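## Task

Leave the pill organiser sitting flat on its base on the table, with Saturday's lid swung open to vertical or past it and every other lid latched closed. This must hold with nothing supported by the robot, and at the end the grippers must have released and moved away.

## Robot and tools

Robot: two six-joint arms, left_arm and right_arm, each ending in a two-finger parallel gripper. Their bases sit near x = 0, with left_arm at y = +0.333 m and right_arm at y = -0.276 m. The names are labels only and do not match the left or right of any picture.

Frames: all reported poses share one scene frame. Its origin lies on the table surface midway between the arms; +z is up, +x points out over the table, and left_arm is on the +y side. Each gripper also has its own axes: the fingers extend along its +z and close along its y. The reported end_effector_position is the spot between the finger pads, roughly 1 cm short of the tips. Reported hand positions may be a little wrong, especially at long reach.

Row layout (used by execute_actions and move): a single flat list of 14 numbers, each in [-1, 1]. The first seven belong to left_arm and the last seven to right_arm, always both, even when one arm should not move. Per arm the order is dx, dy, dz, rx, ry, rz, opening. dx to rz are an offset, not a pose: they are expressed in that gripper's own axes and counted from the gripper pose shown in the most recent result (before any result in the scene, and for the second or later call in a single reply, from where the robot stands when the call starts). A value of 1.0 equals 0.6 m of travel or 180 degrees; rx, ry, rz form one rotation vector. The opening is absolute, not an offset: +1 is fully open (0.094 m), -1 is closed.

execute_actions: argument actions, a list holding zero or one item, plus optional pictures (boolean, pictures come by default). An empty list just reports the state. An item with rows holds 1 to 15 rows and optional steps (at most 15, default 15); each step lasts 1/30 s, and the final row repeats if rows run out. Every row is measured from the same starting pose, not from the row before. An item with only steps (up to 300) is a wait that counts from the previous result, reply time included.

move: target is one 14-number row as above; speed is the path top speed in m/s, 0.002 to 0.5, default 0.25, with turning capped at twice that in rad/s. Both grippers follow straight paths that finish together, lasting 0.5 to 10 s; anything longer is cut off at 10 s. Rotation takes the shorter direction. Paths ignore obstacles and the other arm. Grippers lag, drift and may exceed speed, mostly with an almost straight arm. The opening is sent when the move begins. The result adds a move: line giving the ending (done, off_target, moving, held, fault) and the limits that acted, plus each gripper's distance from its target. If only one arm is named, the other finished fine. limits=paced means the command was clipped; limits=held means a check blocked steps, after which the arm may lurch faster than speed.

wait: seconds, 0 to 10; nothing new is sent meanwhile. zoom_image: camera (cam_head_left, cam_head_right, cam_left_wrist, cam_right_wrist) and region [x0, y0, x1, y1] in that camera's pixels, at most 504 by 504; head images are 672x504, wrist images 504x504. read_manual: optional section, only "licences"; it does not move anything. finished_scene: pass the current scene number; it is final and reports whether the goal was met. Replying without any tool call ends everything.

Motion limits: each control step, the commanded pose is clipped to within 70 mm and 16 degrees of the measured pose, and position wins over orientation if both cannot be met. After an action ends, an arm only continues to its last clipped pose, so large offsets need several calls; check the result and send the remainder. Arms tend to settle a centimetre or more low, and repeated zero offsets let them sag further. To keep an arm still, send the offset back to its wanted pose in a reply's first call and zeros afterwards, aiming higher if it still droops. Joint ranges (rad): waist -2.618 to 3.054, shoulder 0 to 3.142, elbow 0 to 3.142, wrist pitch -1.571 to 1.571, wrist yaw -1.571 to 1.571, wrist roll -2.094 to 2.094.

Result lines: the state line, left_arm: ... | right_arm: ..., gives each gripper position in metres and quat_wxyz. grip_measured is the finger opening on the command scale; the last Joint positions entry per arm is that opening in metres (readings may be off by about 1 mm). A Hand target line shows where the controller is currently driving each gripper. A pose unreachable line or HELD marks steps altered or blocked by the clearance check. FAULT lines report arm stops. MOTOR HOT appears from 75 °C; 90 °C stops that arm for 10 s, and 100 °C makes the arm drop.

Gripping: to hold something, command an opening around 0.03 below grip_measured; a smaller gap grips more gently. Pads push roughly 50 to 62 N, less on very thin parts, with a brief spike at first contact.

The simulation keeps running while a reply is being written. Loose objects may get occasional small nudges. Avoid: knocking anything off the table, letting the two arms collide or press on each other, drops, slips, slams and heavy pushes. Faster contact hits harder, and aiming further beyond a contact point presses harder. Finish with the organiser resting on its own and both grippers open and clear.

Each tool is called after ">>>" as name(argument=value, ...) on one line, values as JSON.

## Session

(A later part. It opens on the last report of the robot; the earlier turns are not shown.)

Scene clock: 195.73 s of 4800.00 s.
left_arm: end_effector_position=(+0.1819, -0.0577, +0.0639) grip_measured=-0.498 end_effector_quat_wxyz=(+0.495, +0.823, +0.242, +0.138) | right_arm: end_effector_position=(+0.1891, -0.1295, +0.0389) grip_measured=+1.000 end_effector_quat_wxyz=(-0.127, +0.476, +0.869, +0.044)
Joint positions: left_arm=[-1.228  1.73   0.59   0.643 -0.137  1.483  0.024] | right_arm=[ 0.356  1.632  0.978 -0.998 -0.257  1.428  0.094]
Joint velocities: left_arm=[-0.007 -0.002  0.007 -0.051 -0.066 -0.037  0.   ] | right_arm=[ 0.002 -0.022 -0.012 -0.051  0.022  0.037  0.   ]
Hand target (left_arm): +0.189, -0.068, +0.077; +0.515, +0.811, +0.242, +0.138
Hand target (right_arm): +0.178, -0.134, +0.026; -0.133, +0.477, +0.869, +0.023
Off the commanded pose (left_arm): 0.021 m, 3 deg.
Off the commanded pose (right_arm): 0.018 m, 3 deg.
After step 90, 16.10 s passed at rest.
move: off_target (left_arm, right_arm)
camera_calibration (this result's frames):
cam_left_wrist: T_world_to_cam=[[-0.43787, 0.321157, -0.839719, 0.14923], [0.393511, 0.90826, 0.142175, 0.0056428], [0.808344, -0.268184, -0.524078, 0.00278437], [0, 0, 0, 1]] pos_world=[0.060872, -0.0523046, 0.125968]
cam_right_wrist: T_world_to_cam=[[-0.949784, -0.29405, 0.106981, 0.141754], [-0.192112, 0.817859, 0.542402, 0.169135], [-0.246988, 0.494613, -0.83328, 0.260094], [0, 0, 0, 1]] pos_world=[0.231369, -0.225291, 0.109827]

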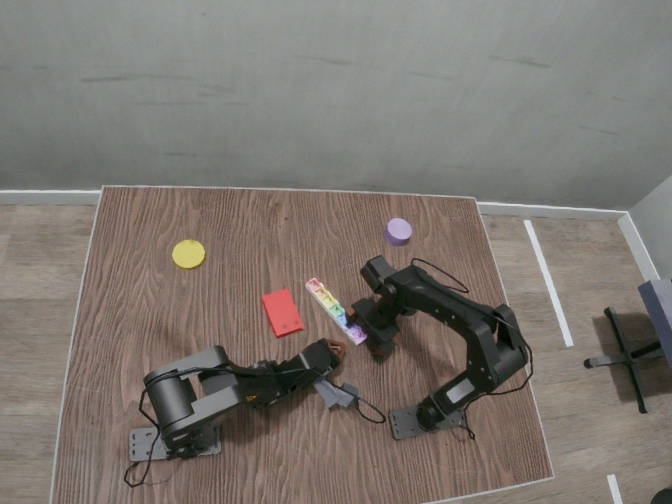

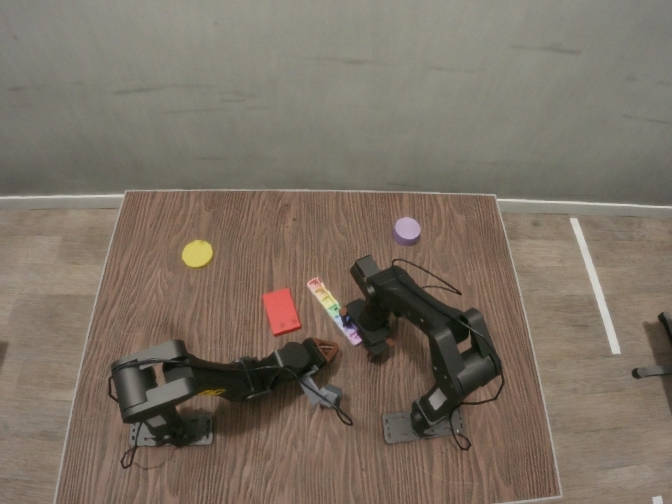

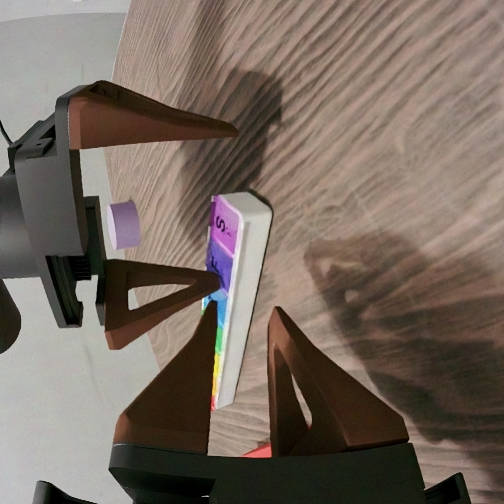

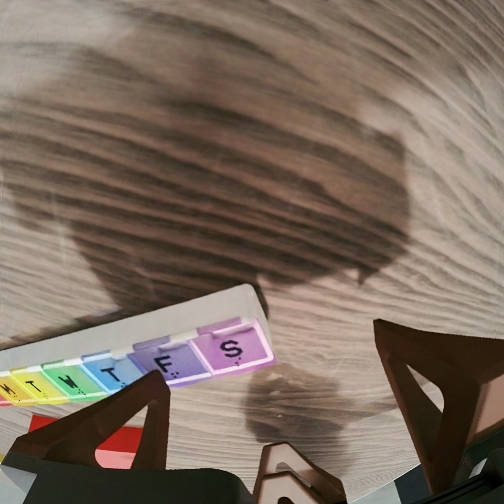

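>>> move(target=[0.007,0.0,0.075,-0.03,0,0,-0.5,0,0,0.04,0,0,0,1], speed=0.08)

Scene clock: 210.93 s of 4800.00 s.
left_arm: end_effector_position=(+0.1993, -0.0777, +0.0305) grip_measured=-0.498 end_effector_quat_wxyz=(+0.514, +0.812, +0.233, +0.150) | right_arm: end_effector_position=(+0.1933, -0.1239, +0.0367) grip_measured=+1.000 end_effector_quat_wxyz=(-0.124, +0.477, +0.868, +0.059)
Joint positions: left_arm=[-1.206  1.974  0.636  0.893 -0.126  1.516  0.024] | right_arm=[ 0.359  1.632  0.968 -0.957 -0.271  1.44   0.094]
Joint velocities: left_arm=[-0.007 -0.007  0.012 -0.022  0.007 -0.051 -0.   ] | right_arm=[ 0.007 -0.002 -0.007 -0.022 -0.007  0.037  0.   ]
Hand target (left_arm): +0.206, -0.088, +0.042; +0.533, +0.799, +0.234, +0.149
Hand target (right_arm): +0.184, -0.126, +0.018; -0.127, +0.476, +0.869, +0.043
Off the commanded pose (left_arm): 0.018 m, 3 deg.
Off the commanded pose (right_arm): 0.023 m, 2 deg.
After step 90, 10.97 s passed at rest.
move: off_target (left_arm, right_arm)
camera_calibration (this result's frames):
cam_left_wrist: T_world_to_cam=[[-0.402262, 0.292767, -0.867452, 0.126823], [0.390464, 0.91186, 0.126686, 0.0230713], [0.828084, -0.287748, -0.481121, -0.0408787], [0, 0, 0, 1]] pos_world=[0.0758584, -0.0699301, 0.0874221]
cam_right_wrist: T_world_to_cam=[[-0.953975, -0.288548, 0.0816849, 0.150061], [-0.19602, 0.806126, 0.558333, 0.165208], [-0.226954, 0.516624, -0.825585, 0.255065], [0, 0, 0, 1]] pos_world=[0.233427, -0.221651, 0.10608]

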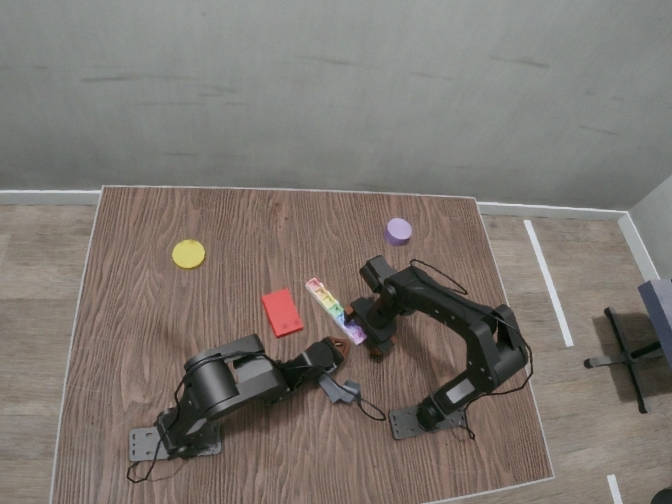

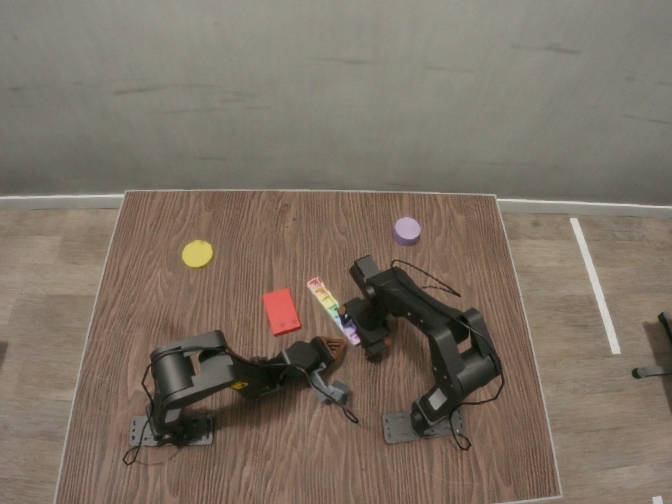

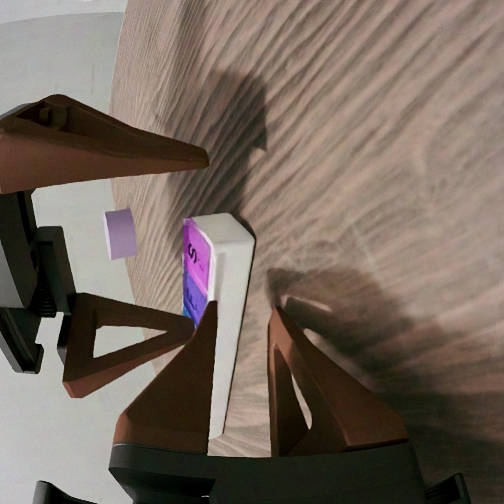

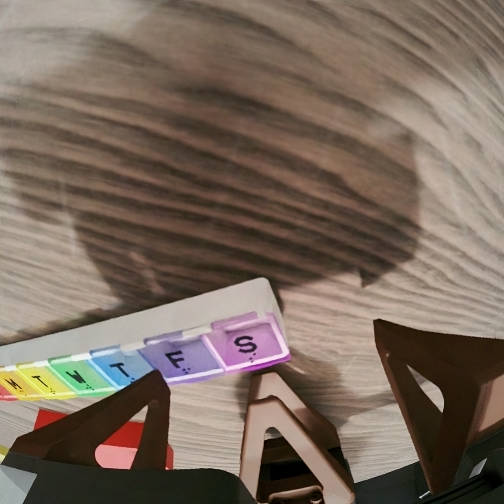

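>>> execute_actions(actions=[{"rows":[[0,0.008,-0.004,0,0,0,-0.5,0,0,-0.03,0,0,0,1],[0,0.008,-0.004,0,0,0,-0.5,0,-0.01,-0.03,0,0,0,1],[0,0.008,-0.004,0,0,0,-0.5,0,-0.02,-0.03,0,0,0,1],[0,0.008,-0.004,0,0,0,-0.5,0,-0.03,-0.03,0,0,0,1],[0,0.008,-0.004,0,0,0,-0.5,0,-0.04,-0.03,0,0,0,1],[0,0.008,-0.004,0,0,0,-0.5,0,-0.042,-0.03,0,0,0,1]],"steps":15}])

>>> zoom_image(camera="cam_right_wrist", region=[110, 280, 370, 480])

Scene clock: 218.23 s of 4800.00 s.
left_arm: end_effector_position=(+0.1982, -0.0754, +0.0253) grip_measured=-0.498 end_effector_quat_wxyz=(+0.503, +0.819, +0.231, +0.150) | right_arm: end_effector_position=(+0.1829, -0.1350, +0.0525) grip_measured=+1.000 end_effector_quat_wxyz=(-0.119, +0.475, +0.869, +0.067)
Joint positions: left_arm=[-1.206  1.974  0.636  0.869 -0.125  1.521  0.024] | right_arm=[ 0.335  1.539  0.941 -1.012 -0.272  1.412  0.094]
Joint velocities: left_arm=[-0.002  0.007 -0.012  0.051  0.081 -0.066 -0.001] | right_arm=[-0.002 -0.002 -0.007 -0.066  0.037 -0.037  0.   ]
Hand target (left_arm): +0.199, -0.078, +0.036; +0.514, +0.812, +0.233, +0.150
Hand target (right_arm): +0.175, -0.141, +0.053; -0.124, +0.477, +0.868, +0.059
Off the commanded pose (left_arm): 0.011 m, 1 deg.
Off the commanded pose (right_arm): 0.010 m, 1 deg.
Steps of this call (steps 1 to 90: nothing new was sent; then 3.80 s passed at rest; steps 91 to 105: all 15 steps of this action). Readings (end_effector_position):
91: left_arm (+0.1992, -0.0776, +0.0302) | right_arm (+0.1938, -0.1240, +0.0384)
92: left_arm (+0.1990, -0.0772, +0.0293) | right_arm (+0.1935, -0.1247, +0.0393)
94: left_arm (+0.1986, -0.0763, +0.0272) | right_arm (+0.1924, -0.1270, +0.0423)
98: left_arm (+0.1982, -0.0754, +0.0254) | right_arm (+0.1861, -0.1331, +0.0504)
105: the state above
camera_calibration (this result's frames):
cam_left_wrist: T_world_to_cam=[[-0.406472, 0.314601, -0.857792, 0.123375], [0.393698, 0.907526, 0.146284, 0.020595], [0.824489, -0.27825, -0.492741, -0.0400853], [0, 0, 0, 1]] pos_world=[0.0750904, -0.0686582, 0.083066]
cam_right_wrist: T_world_to_cam=[[-0.954575, -0.291146, 0.0633992, 0.136323], [-0.206653, 0.800161, 0.563061, 0.164238], [-0.214663, 0.524382, -0.82398, 0.270187], [0, 0, 0, 1]] pos_world=[0.22207, -0.233408, 0.121509]

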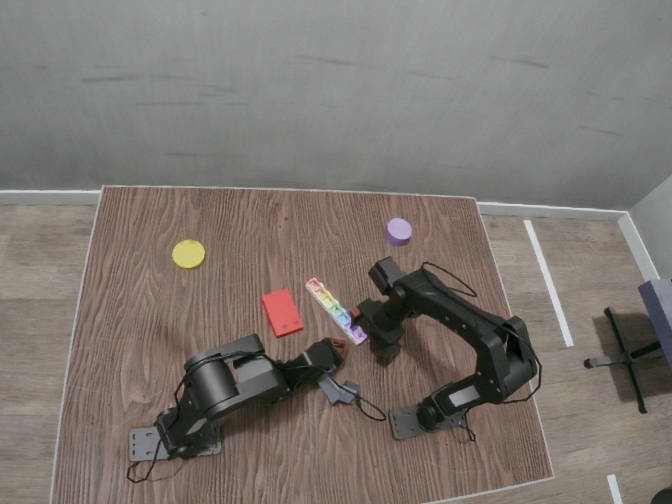

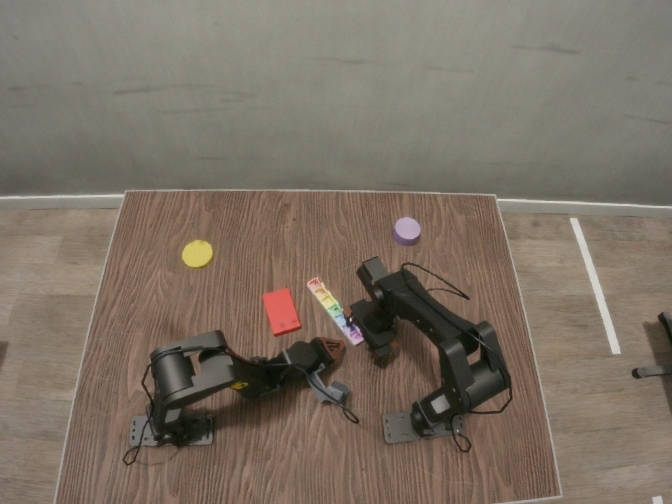

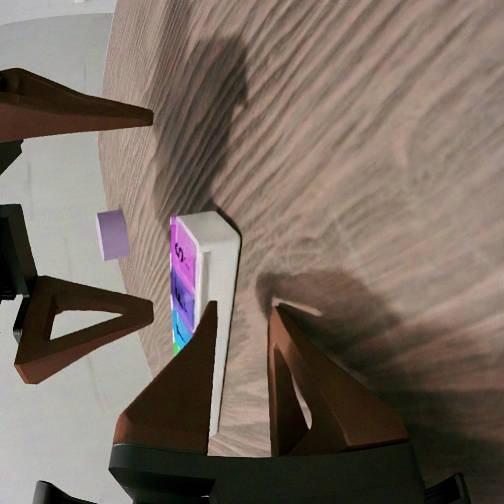

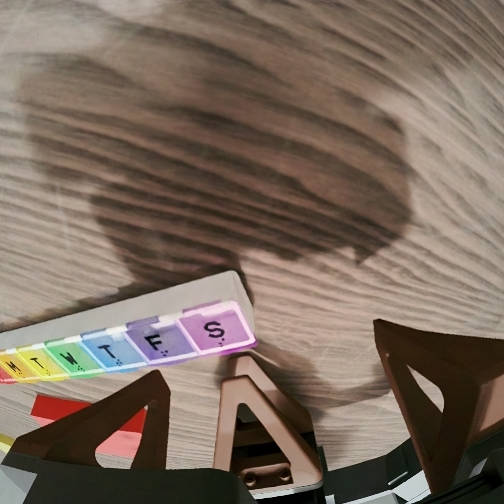

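Region (110, 280, 370, 480) of cam_right_wrist's 504x504 image, scaled by 1.938, with more detail than that image has; it fills the top 388 rows of this view, and the rest is white.

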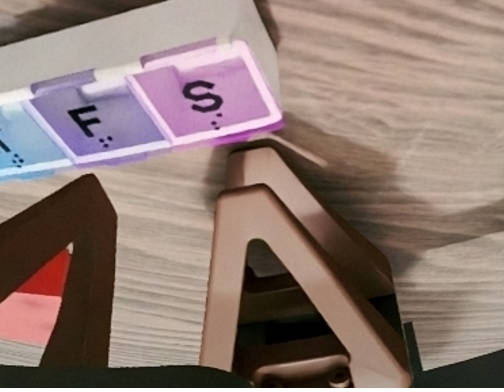

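>>> execute_actions(actions=[{"rows":[[0,0.03,-0.012,-0.02,0,0,-0.5,-0.005,0,0.02,0,0,0,1],[0,0.03,-0.012,-0.02,0,0,-0.5,-0.008,-0.005,0.035,0,0,0,1],[0,0.03,-0.012,-0.02,0,0,-0.5,-0.01,-0.005,0.05,0,0,0,1]],"steps":15}])

>>> zoom_image(camera="cam_right_wrist", region=[110, 280, 370, 480])

>>> zoom_image(camera="cam_left_wrist", region=[150, 190, 330, 370])

Scene clock: 232.20 s of 4800.00 s.
left_arm: end_effector_position=(+0.1996, -0.0777, +0.0307) grip_measured=-0.498 end_effector_quat_wxyz=(+0.513, +0.814, +0.226, +0.155) | right_arm: end_effector_position=(+0.1877, -0.1305, +0.0347) grip_measured=+1.000 end_effector_quat_wxyz=(-0.114, +0.473, +0.870, +0.085)
Joint positions: left_arm=[-1.206  1.974  0.636  0.893 -0.127  1.534  0.024] | right_arm=[ 0.335  1.56   0.883 -0.898 -0.285  1.411  0.094]
Joint velocities: left_arm=[ 0.017  0.007 -0.017  0.022 -0.037 -0.037 -0.001] | right_arm=[ 0.007  0.007 -0.007 -0.051  0.022  0.051  0.   ]
Hand target (left_arm): +0.199, -0.077, +0.044; +0.529, +0.803, +0.226, +0.157
Hand target (right_arm): +0.179, -0.134, +0.023; -0.119, +0.475, +0.869, +0.067
Off the commanded pose (left_arm): 0.014 m, 2 deg.
Off the commanded pose (right_arm): 0.016 m, 2 deg.
Steps of this call (steps 1 to 90: nothing new was sent; then 10.47 s passed at rest; steps 91 to 105: all 15 steps of this action). Readings (end_effector_position):
91: left_arm (+0.1984, -0.0756, +0.0259) | right_arm (+0.1828, -0.1350, +0.0520)
92: left_arm (+0.1986, -0.0759, +0.0266) | right_arm (+0.1834, -0.1348, +0.0499)
94: left_arm (+0.1990, -0.0766, +0.0283) | right_arm (+0.1818, -0.1355, +0.0412)
98: left_arm (+0.1994, -0.0774, +0.0300) | right_arm (+0.1837, -0.1325, +0.0355)
105: the state above
camera_calibration (this result's frames):
cam_left_wrist: T_world_to_cam=[[-0.38769, 0.302406, -0.870774, 0.125013], [0.394226, 0.9083, 0.13992, 0.0214505], [0.833236, -0.289036, -0.471355, -0.0424202], [0, 0, 0, 1]] pos_world=[0.075356, -0.0695493, 0.0858619]
cam_right_wrist: T_world_to_cam=[[-0.955601, -0.293151, 0.0298243, 0.144455], [-0.222787, 0.785037, 0.577999, 0.172149], [-0.192854, 0.545692, -0.815492, 0.252554], [0, 0, 0, 1]] pos_world=[0.2251, -0.230613, 0.102146]

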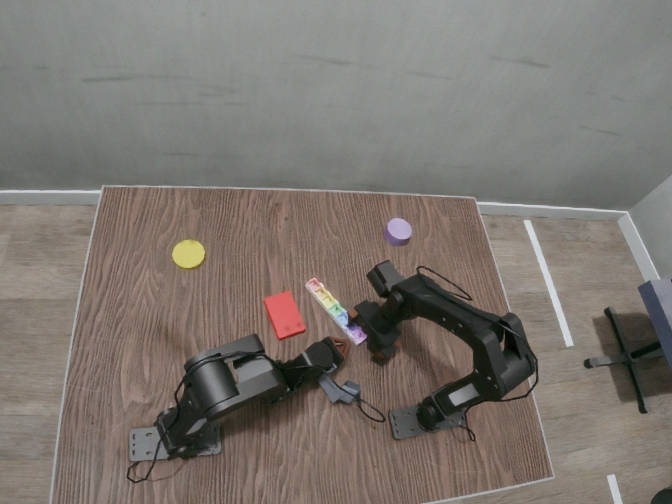

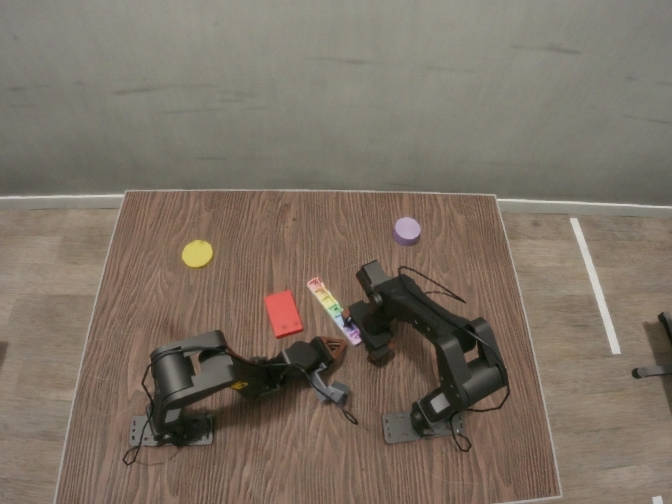

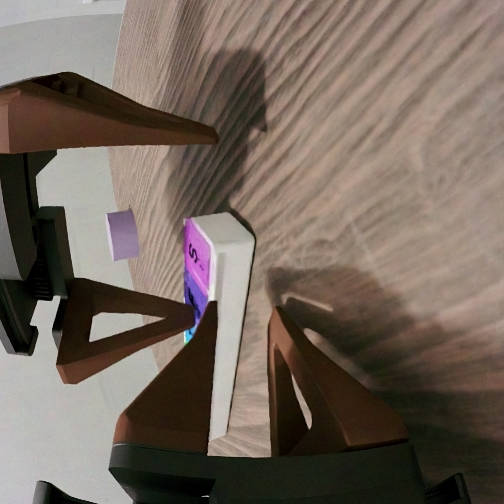

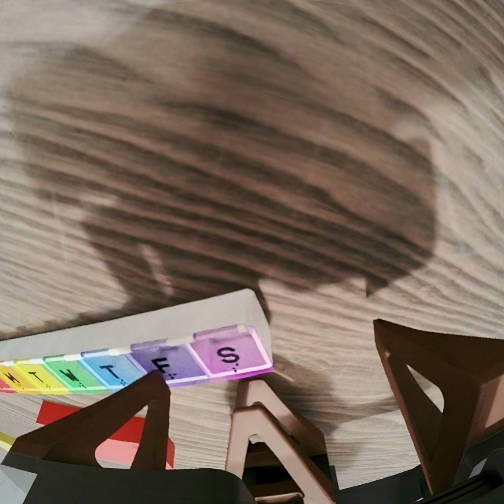

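Region (110, 280, 370, 480) of cam_right_wrist's 504x504 image, scaled by 1.938, with more detail than that image has; it fills the top 388 rows of this view, and the rest is white.

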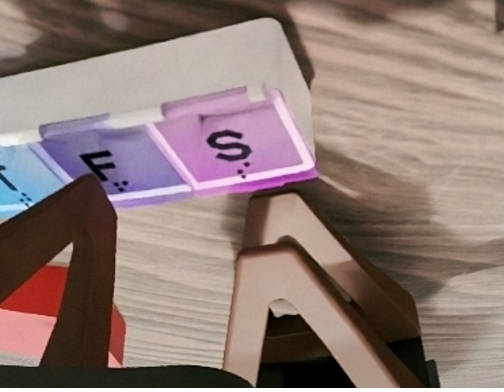

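Region (150, 190, 330, 370) of cam_left_wrist's 504x504 image, scaled by 2.800, with more detail than that image has.

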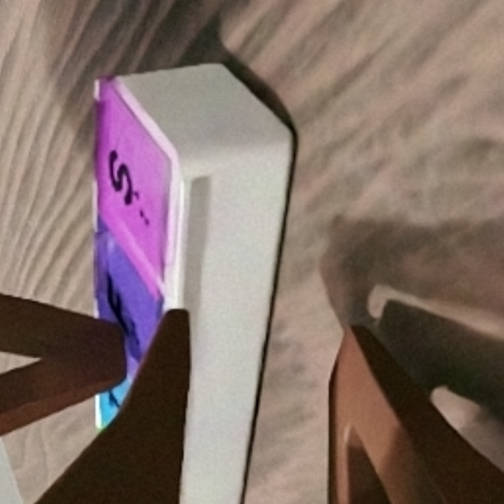

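>>> execute_actions(actions=[{"rows":[[0,0.025,0.01,-0.01,0,0,-0.5,-0.008,-0.005,0.035,0,0,0,1],[0,0.028,0.02,-0.01,0,0,-0.5,-0.008,-0.005,0.035,0,0,0,1],[0,0.03,0.028,-0.01,0,0,-0.5,-0.008,-0.005,0.035,0,0,0,1]],"steps":15}])

>>> zoom_image(camera="cam_right_wrist", region=[110, 280, 370, 480])

>>> zoom_image(camera="cam_left_wrist", region=[150, 190, 330, 370])

Scene clock: 243.20 s of 4800.00 s.
left_arm: end_effector_position=(+0.2050, -0.0896, +0.0330) grip_measured=-0.498 end_effector_quat_wxyz=(+0.515, +0.813, +0.220, +0.159) | right_arm: end_effector_position=(+0.1945, -0.1230, +0.0314) grip_measured=+1.000 end_effector_quat_wxyz=(-0.109, +0.468, +0.870, +0.111)
Joint positions: left_arm=[-1.206  2.     0.688  0.877 -0.127  1.547  0.024] | right_arm=[ 0.335  1.561  0.863 -0.831 -0.309  1.409  0.094]
Joint velocities: left_arm=[-0.017 -0.007  0.002  0.007  0.051 -0.051 -0.001] | right_arm=[ 0.012 -0.002  0.012 -0.007  0.037  0.037  0.   ]
Hand target (left_arm): +0.211, -0.097, +0.040; +0.525, +0.806, +0.223, +0.159
Hand target (right_arm): +0.185, -0.131, +0.014; -0.114, +0.472, +0.870, +0.085
Off the commanded pose (left_arm): 0.012 m, 1 deg.
Off the commanded pose (right_arm): 0.022 m, 3 deg.
Steps of this call (steps 1 to 90: nothing new was sent; then 7.50 s passed at rest; steps 91 to 105: all 15 steps of this action). Readings (end_effector_position):
91: left_arm (+0.1996, -0.0777, +0.0308) | right_arm (+0.1890, -0.1296, +0.0336)
92: left_arm (+0.1999, -0.0782, +0.0310) | right_arm (+0.1900, -0.1279, +0.0328)
94: left_arm (+0.2020, -0.0829, +0.0315) | right_arm (+0.1928, -0.1249, +0.0321)
98: left_arm (+0.2051, -0.0899, +0.0348) | right_arm (+0.1945, -0.1230, +0.0314)
105: the state above
camera_calibration (this result's frames):
cam_left_wrist: T_world_to_cam=[[-0.374062, 0.302695, -0.876615, 0.130141], [0.397255, 0.906424, 0.143475, 0.0289477], [0.838013, -0.294571, -0.459306, -0.0511562], [0, 0, 0, 1]] pos_world=[0.0800508, -0.0807011, 0.0864341]
cam_right_wrist: T_world_to_cam=[[-0.955298, -0.295311, -0.0140234, 0.154247], [-0.243905, 0.760426, 0.601882, 0.170038], [-0.167078, 0.578397, -0.798462, 0.245561], [0, 0, 0, 1]] pos_world=[0.229853, -0.225783, 0.0958917]

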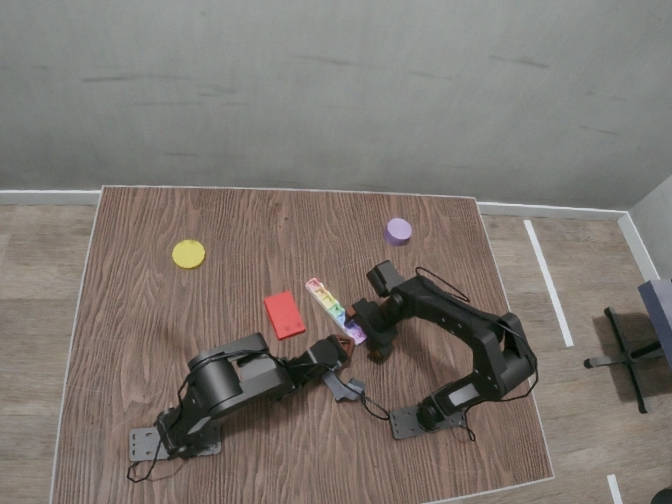

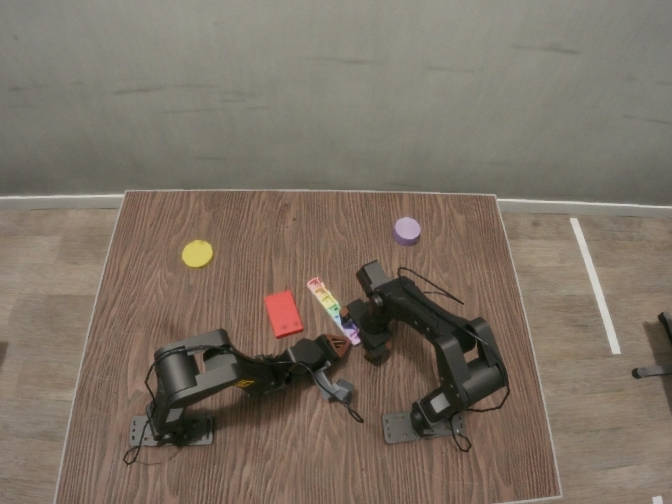

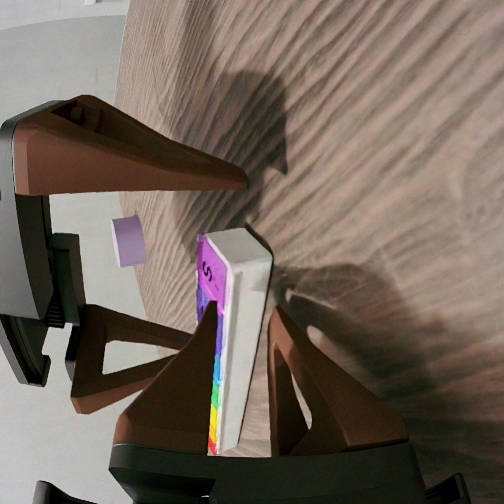

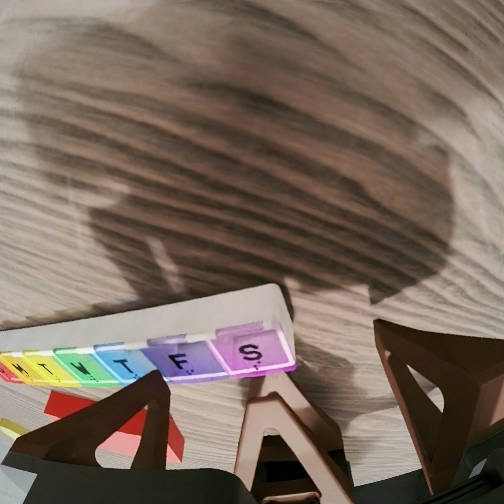

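Region (110, 280, 370, 480) of cam_right_wrist's 504x504 image, scaled by 1.938, with more detail than that image has; it fills the top 388 rows of this view, and the rest is white.

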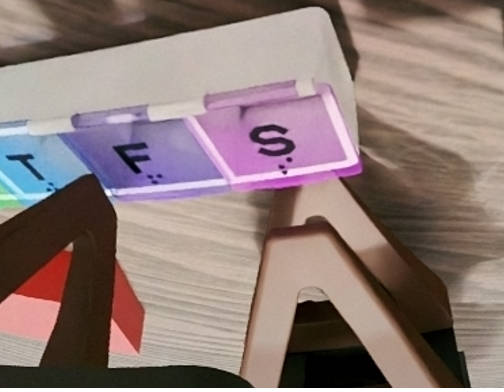

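Region (150, 190, 330, 370) of cam_left_wrist's 504x504 image, scaled by 2.800, with more detail than that image has.

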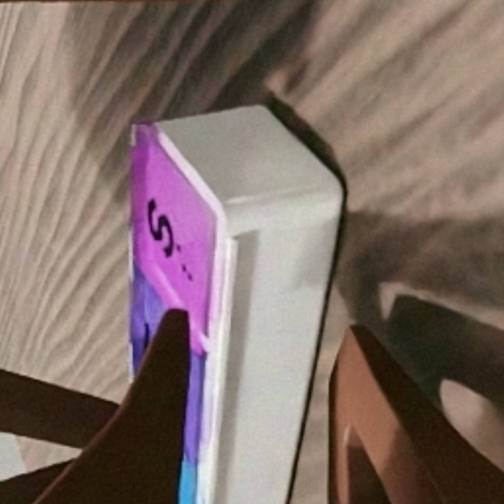

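>>> execute_actions(actions=[{"rows":[[0,0.02,0,-0.01,0,0,-0.5,0.02,0,-0.06,0.02,0,0,1],[0,0.02,0,-0.01,0,0,-0.5,0.025,0.006,-0.09,0.046,-0.015,0.011,1]],"steps":15}], pictures=false)

Scene clock: 258.57 s of 4800.00 s.
left_arm: end_effector_position=(+0.2049, -0.0895, +0.0328) grip_measured=-0.498 end_effector_quat_wxyz=(+0.514, +0.814, +0.216, +0.162) | right_arm: end_effector_position=(+0.1965, -0.1230, +0.0823) grip_measured=+1.000 end_effector_quat_wxyz=(-0.124, +0.475, +0.870, +0.050)
Joint positions: left_arm=[-1.206  2.     0.688  0.876 -0.127  1.557  0.024] | right_arm=[ 0.363  1.601  1.127 -1.164 -0.261  1.435  0.094]
Joint velocities: left_arm=[-0.007 -0.017  0.007 -0.037  0.007  0.007 -0.   ] | right_arm=[ 0.007  0.071 -0.002 -0.183 -0.007 -0.022  0.   ]
Hand target (left_arm): +0.207, -0.094, +0.044; +0.528, +0.805, +0.217, +0.162
Hand target (right_arm): +0.194, -0.126, +0.088; -0.123, +0.476, +0.870, +0.036
Off the commanded pose (left_arm): 0.012 m, 2 deg.
Off the commanded pose (right_arm): 0.006 m, 2 deg.
Steps of this call (steps 1 to 90: nothing new was sent; then 11.87 s passed at rest; steps 91 to 105: all 15 steps of this action). Readings (end_effector_position):
91: left_arm (+0.2049, -0.0895, +0.0328) | right_arm (+0.1943, -0.1230, +0.0344)
92: left_arm (+0.2049, -0.0895, +0.0328) | right_arm (+0.1927, -0.1241, +0.0405)
94: left_arm (+0.2049, -0.0895, +0.0328) | right_arm (+0.1974, -0.1211, +0.0602)
98: left_arm (+0.2049, -0.0895, +0.0328) | right_arm (+0.2114, -0.1135, +0.0883)
105: the state above

>>> move(target=[0,0.02,0,-0.01,0,0,-0.5,-0.017,0.095,0.01,0,0,0,-1], speed=0.1)

Scene clock: 264.33 s of 4800.00 s.
left_arm: end_effector_position=(+0.2049, -0.0893, +0.0324) grip_measured=-0.498 end_effector_quat_wxyz=(+0.513, +0.816, +0.212, +0.164) | right_arm: end_effector_position=(+0.2364, -0.1047, +0.0645) grip_measured=-0.986 end_effector_quat_wxyz=(-0.136, +0.477, +0.868, +0.031)
Joint positions: left_arm=[-1.206  2.     0.688  0.874 -0.127  1.566  0.024] | right_arm=[ 0.363  1.822  1.306 -1.167 -0.258  1.435  0.001]
Joint velocities: left_arm=[-0.012 -0.007  0.002  0.037 -0.051 -0.037  0.001] | right_arm=[-0.007  0.002 -0.002  0.007  0.007 -0.037 -0.001]
Hand target (left_arm): +0.207, -0.094, +0.044; +0.527, +0.806, +0.213, +0.165
Hand target (right_arm): +0.248, -0.099, +0.074; -0.124, +0.475, +0.870, +0.050
Off the commanded pose (left_arm): 0.012 m, 2 deg.
Off the commanded pose (right_arm): 0.015 m, 3 deg.
After step 90, 1.77 s passed at rest.
move: off_target (left_arm, right_arm)
camera_calibration (this result's frames):
cam_left_wrist: T_world_to_cam=[[-0.359098, 0.316327, -0.878058, 0.127696], [0.402631, 0.901266, 0.160024, 0.0267493], [0.841984, -0.296069, -0.451006, -0.0524757], [0, 0, 0, 1]] pos_world=[0.079269, -0.0800383, 0.0841769]
cam_right_wrist: T_world_to_cam=[[-0.94581, -0.293229, 0.139501, 0.188289], [-0.176626, 0.825055, 0.536738, 0.141493], [-0.272483, 0.483013, -0.832137, 0.28552], [0, 0, 0, 1]] pos_world=[0.280876, -0.199438, 0.135381]

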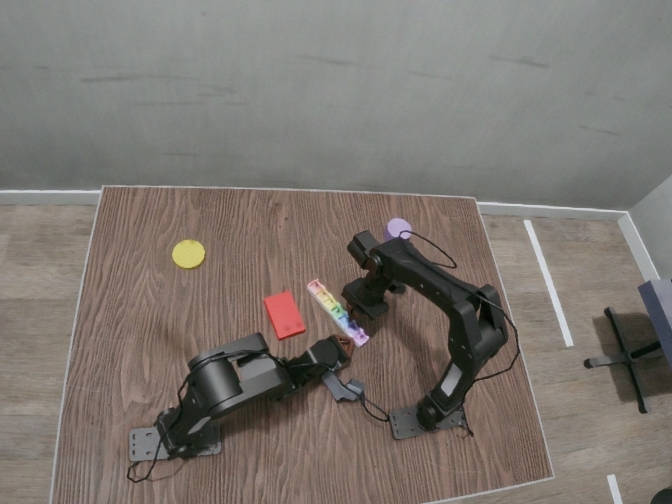

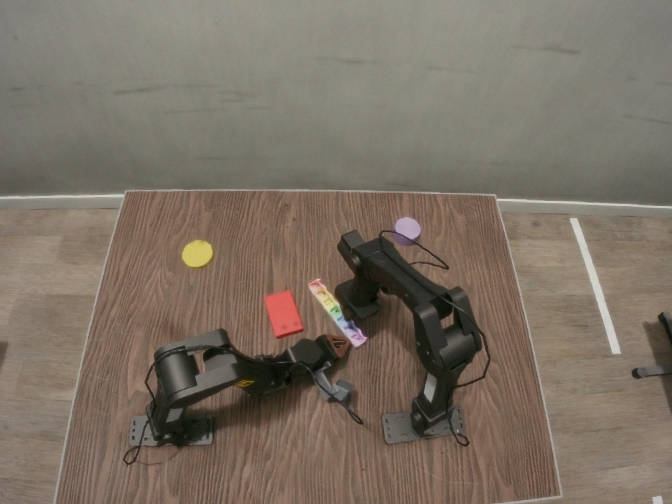

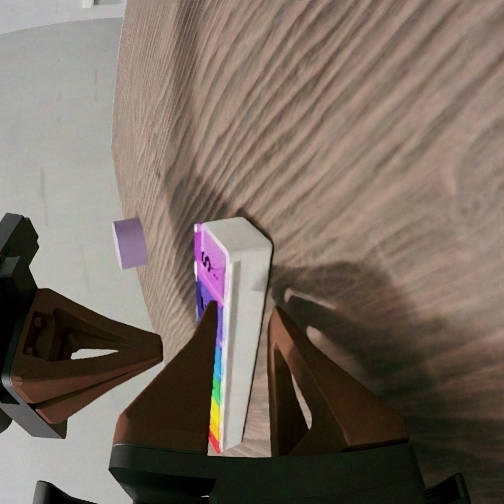

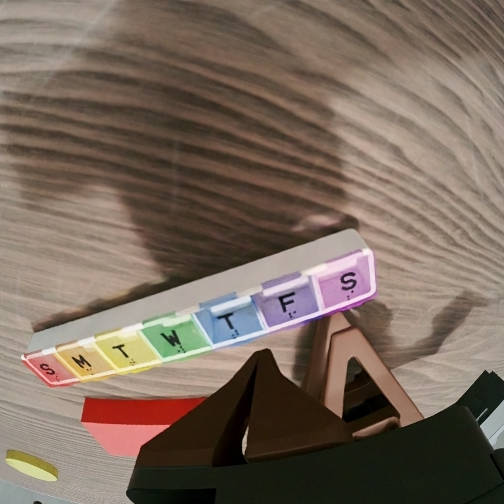

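>>> execute_actions(actions=[{"rows":[[0,0.02,0,-0.01,0,0,-0.5,-0.004,0,0.015,0,0,0,-1],[0,0.02,0,-0.01,0,0,-0.5,-0.007,0,0.025,0,0,0,-1],[0,0.02,0,-0.01,0,0,-0.5,-0.01,0,0.035,0,0,0,-1],[0,0.02,0,-0.01,0,0,-0.5,-0.012,0,0.042,0,0,0,-1],[0,0.02,0,-0.01,0,0,-0.5,-0.014,0,0.05,0,0,0,-1],[0,0.02,0,-0.01,0,0,-0.5,-0.016,0,0.058,0,0,0,-1],[0,0.02,0,-0.01,0,0,-0.5,-0.018,0,0.066,0,0,0,-1],[0,0.02,0,-0.01,0,0,-0.5,-0.021,0,0.075,0,0,0,-1]],"steps":15}])

>>> zoom_image(camera="cam_right_wrist", region=[160, 250, 420, 450])

Scene clock: 273.10 s of 4800.00 s.
left_arm: end_effector_position=(+0.2049, -0.0893, +0.0324) grip_measured=-0.498 end_effector_quat_wxyz=(+0.512, +0.817, +0.208, +0.166) | right_arm: end_effector_position=(+0.2318, -0.1061, +0.0385) grip_measured=-0.987 end_effector_quat_wxyz=(-0.143, +0.479, +0.866, +0.030)
Joint positions: left_arm=[-1.206  2.     0.688  0.874 -0.127  1.576  0.024] | right_arm=[ 0.36   1.845  1.222 -1.07  -0.268  1.435  0.001]
Joint velocities: left_arm=[-0.007 -0.012 -0.002 -0.007  0.007 -0.066  0.001] | right_arm=[-0.007 -0.012 -0.012 -0.051 -0.022 -0.11  -0.001]
Hand target (left_arm): +0.207, -0.094, +0.043; +0.525, +0.808, +0.209, +0.167
Hand target (right_arm): +0.233, -0.107, +0.019; -0.137, +0.477, +0.868, +0.030
Off the commanded pose (left_arm): 0.012 m, 2 deg.
Off the commanded pose (right_arm): 0.021 m, 1 deg.
Steps of this call (steps 1 to 90: nothing new was sent; then 5.27 s passed at rest; steps 91 to 105: all 15 steps of this action). Readings (end_effector_position):
91: left_arm (+0.2049, -0.0893, +0.0324) | right_arm (+0.2365, -0.1046, +0.0642)
92: left_arm (+0.2049, -0.0893, +0.0324) | right_arm (+0.2370, -0.1044, +0.0630)
94: left_arm (+0.2049, -0.0893, +0.0324) | right_arm (+0.2364, -0.1047, +0.0573)
98: left_arm (+0.2049, -0.0893, +0.0324) | right_arm (+0.2295, -0.1072, +0.0377)
105: the state above
camera_calibration (this result's frames):
cam_left_wrist: T_world_to_cam=[[-0.351394, 0.321817, -0.879179, 0.126644], [0.405045, 0.898889, 0.167141, 0.0258116], [0.844074, -0.297375, -0.446215, -0.053176], [0, 0, 0, 1]] pos_world=[0.0789316, -0.0797713, 0.0833009]
cam_right_wrist: T_world_to_cam=[[-0.945429, -0.289263, 0.149973, 0.187001], [-0.165532, 0.822862, 0.543597, 0.152745], [-0.280649, 0.489107, -0.82584, 0.265604], [0, 0, 0, 1]] pos_world=[0.276622, -0.201504, 0.10827]

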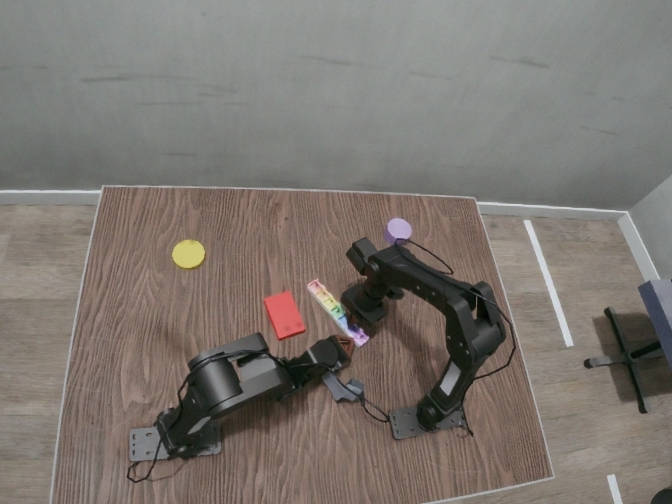

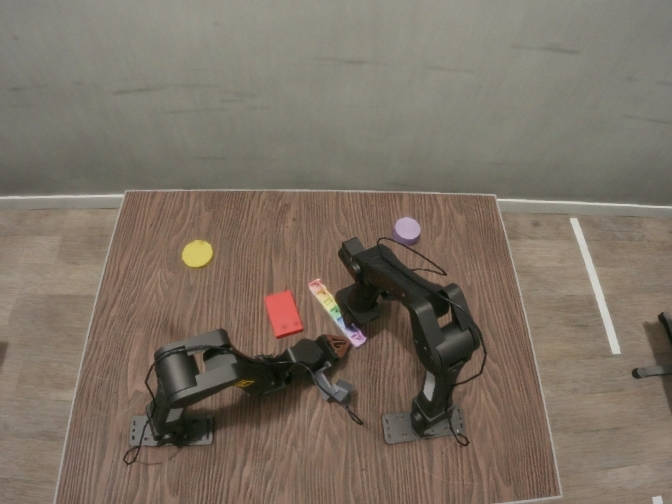

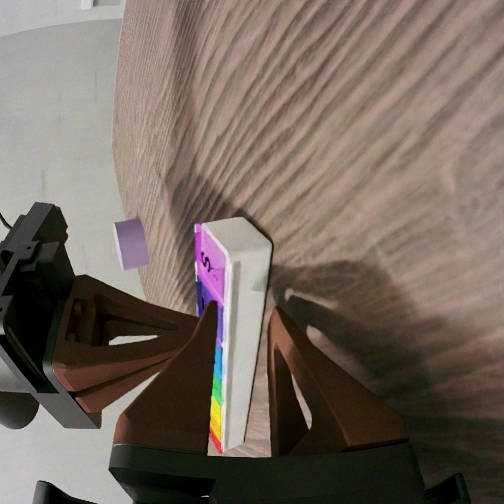

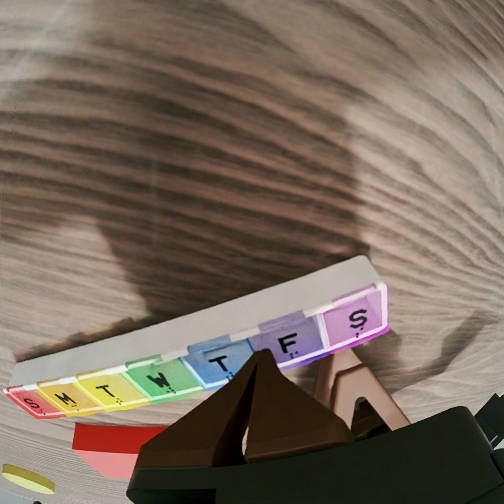

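Region (160, 250, 420, 450) of cam_right_wrist's 504x504 image, scaled by 1.938, with more detail than that image has; it fills the top 388 rows of this view, and the rest is white.

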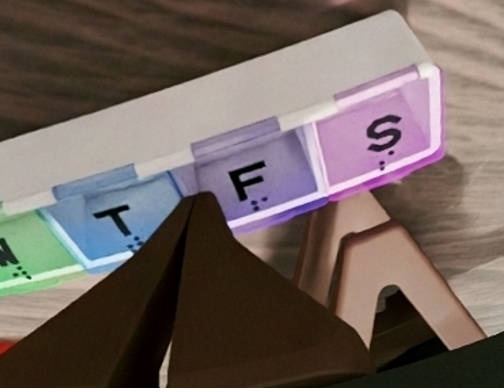

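>>> zoom_image(camera="cam_right_wrist", region=[300, 300, 420, 400])

>>> zoom_image(camera="cam_head_left", region=[310, 300, 390, 370])

Region (300, 300, 420, 400) of cam_right_wrist's 504x504 image, scaled by 4.200, with more detail than that image has.

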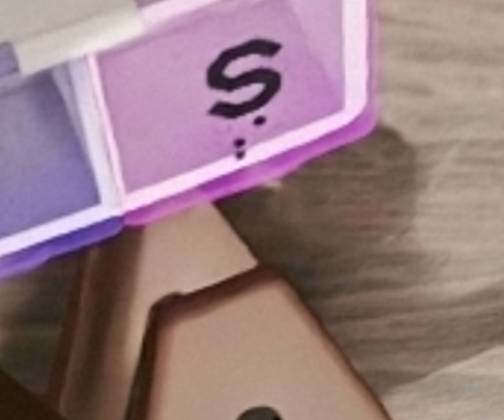

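Region (310, 300, 390, 370) of cam_head_left's 672x504 image, scaled by 6.300, with more detail than that image has; it fills the top 441 rows of this view, and the rest is white.

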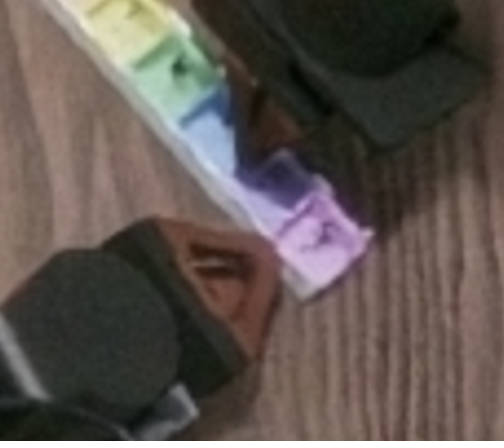

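>>> execute_actions(actions=[{"rows":[[-0.01,0.022,-0.003,-0.01,0,0,-0.5,-0.01,0,0.036,0,0,0,-1],[-0.02,0.022,-0.003,-0.01,0,0,-0.5,-0.01,0,0.036,0,0,0,-1]],"steps":12}])

>>> zoom_image(camera="cam_right_wrist", region=[280, 290, 420, 410])

Scene clock: 296.57 s of 4800.00 s.
left_arm: end_effector_position=(+0.1946, -0.0939, +0.0326) grip_measured=-0.498 end_effector_quat_wxyz=(+0.511, +0.818, +0.202, +0.169) | right_arm: end_effector_position=(+0.2316, -0.1063, +0.0382) grip_measured=-0.987 end_effector_quat_wxyz=(-0.145, +0.480, +0.865, +0.032)
Joint positions: left_arm=[-1.24   2.     0.688  0.873 -0.156  1.576  0.024] | right_arm=[ 0.357  1.845  1.22  -1.069 -0.273  1.435  0.001]
Joint velocities: left_arm=[ 0.002 -0.002 -0.002 -0.037 -0.037 -0.066 -0.   ] | right_arm=[ 0.012  0.017  0.012  0.007  0.022 -0.037 -0.001]
Hand target (left_arm): +0.196, -0.099, +0.044; +0.525, +0.809, +0.206, +0.169
Hand target (right_arm): +0.229, -0.107, +0.018; -0.144, +0.479, +0.865, +0.029
Off the commanded pose (left_arm): 0.013 m, 2 deg.
Off the commanded pose (right_arm): 0.022 m, 0 deg.
Steps of this call (steps 1 to 90: nothing new was sent; then 20.07 s passed at rest; steps 91 to 102: all 12 steps of this action). Readings (end_effector_position):
91: left_arm (+0.2049, -0.0893, +0.0324) | right_arm (+0.2315, -0.1062, +0.0383)
92: left_arm (+0.2042, -0.0896, +0.0325) | right_arm (+0.2314, -0.1063, +0.0380)
94: left_arm (+0.2001, -0.0915, +0.0326) | right_arm (+0.2315, -0.1062, +0.0381)
98: left_arm (+0.1939, -0.0944, +0.0326) | right_arm (+0.2316, -0.1063, +0.0382)
102: the state above
camera_calibration (this result's frames):
cam_left_wrist: T_world_to_cam=[[-0.338791, 0.329787, -0.88117, 0.123002], [0.410828, 0.894409, 0.176787, 0.0322069], [0.846428, -0.302115, -0.438504, -0.046991], [0, 0, 0, 1]] pos_world=[0.0682151, -0.0835673, 0.0820863]
cam_right_wrist: T_world_to_cam=[[-0.945974, -0.286773, 0.15131, 0.187158], [-0.161574, 0.821504, 0.546831, 0.151837], [-0.281118, 0.49284, -0.823457, 0.265786], [0, 0, 0, 1]] pos_world=[0.276297, -0.202053, 0.107516]

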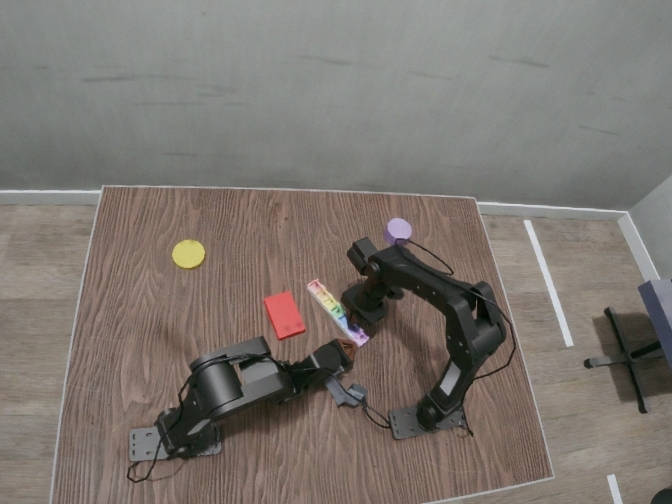

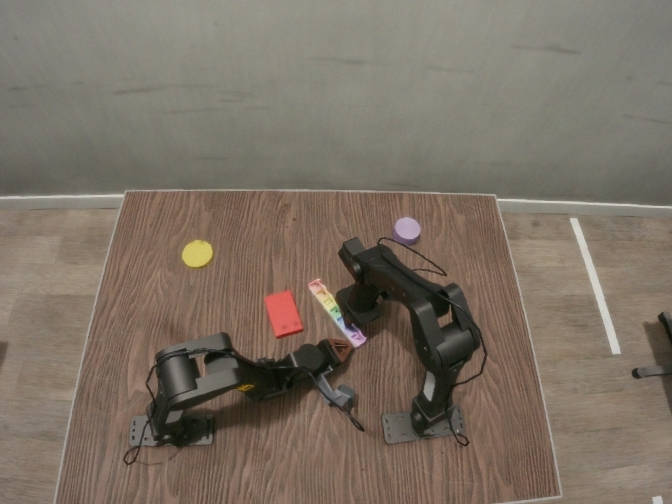

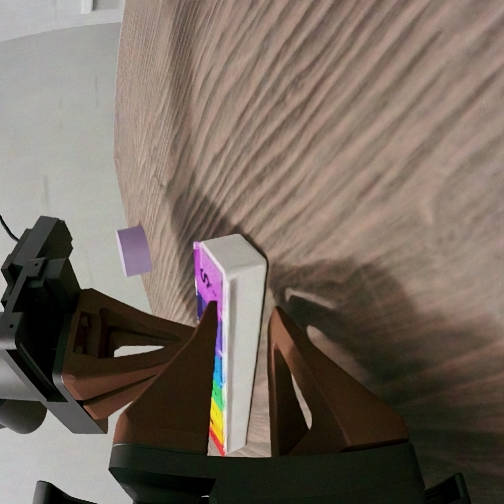

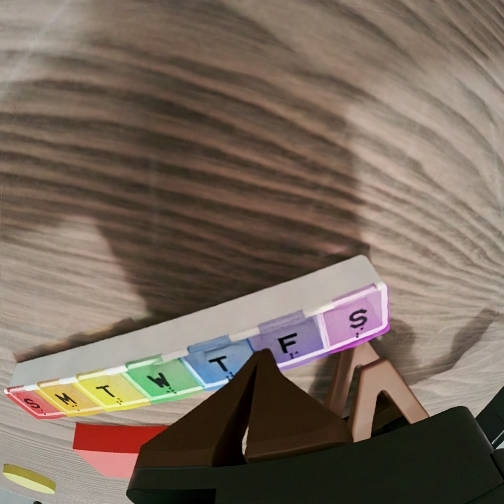

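Region (280, 290, 420, 410) of cam_right_wrist's 504x504 image, scaled by 3.600, with more detail than that image has; it fills the top 432 rows of this view, and the rest is white.

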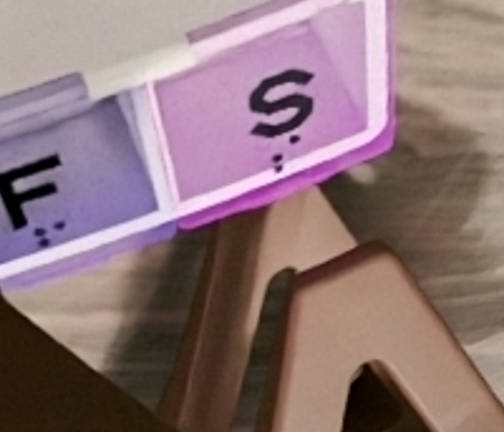

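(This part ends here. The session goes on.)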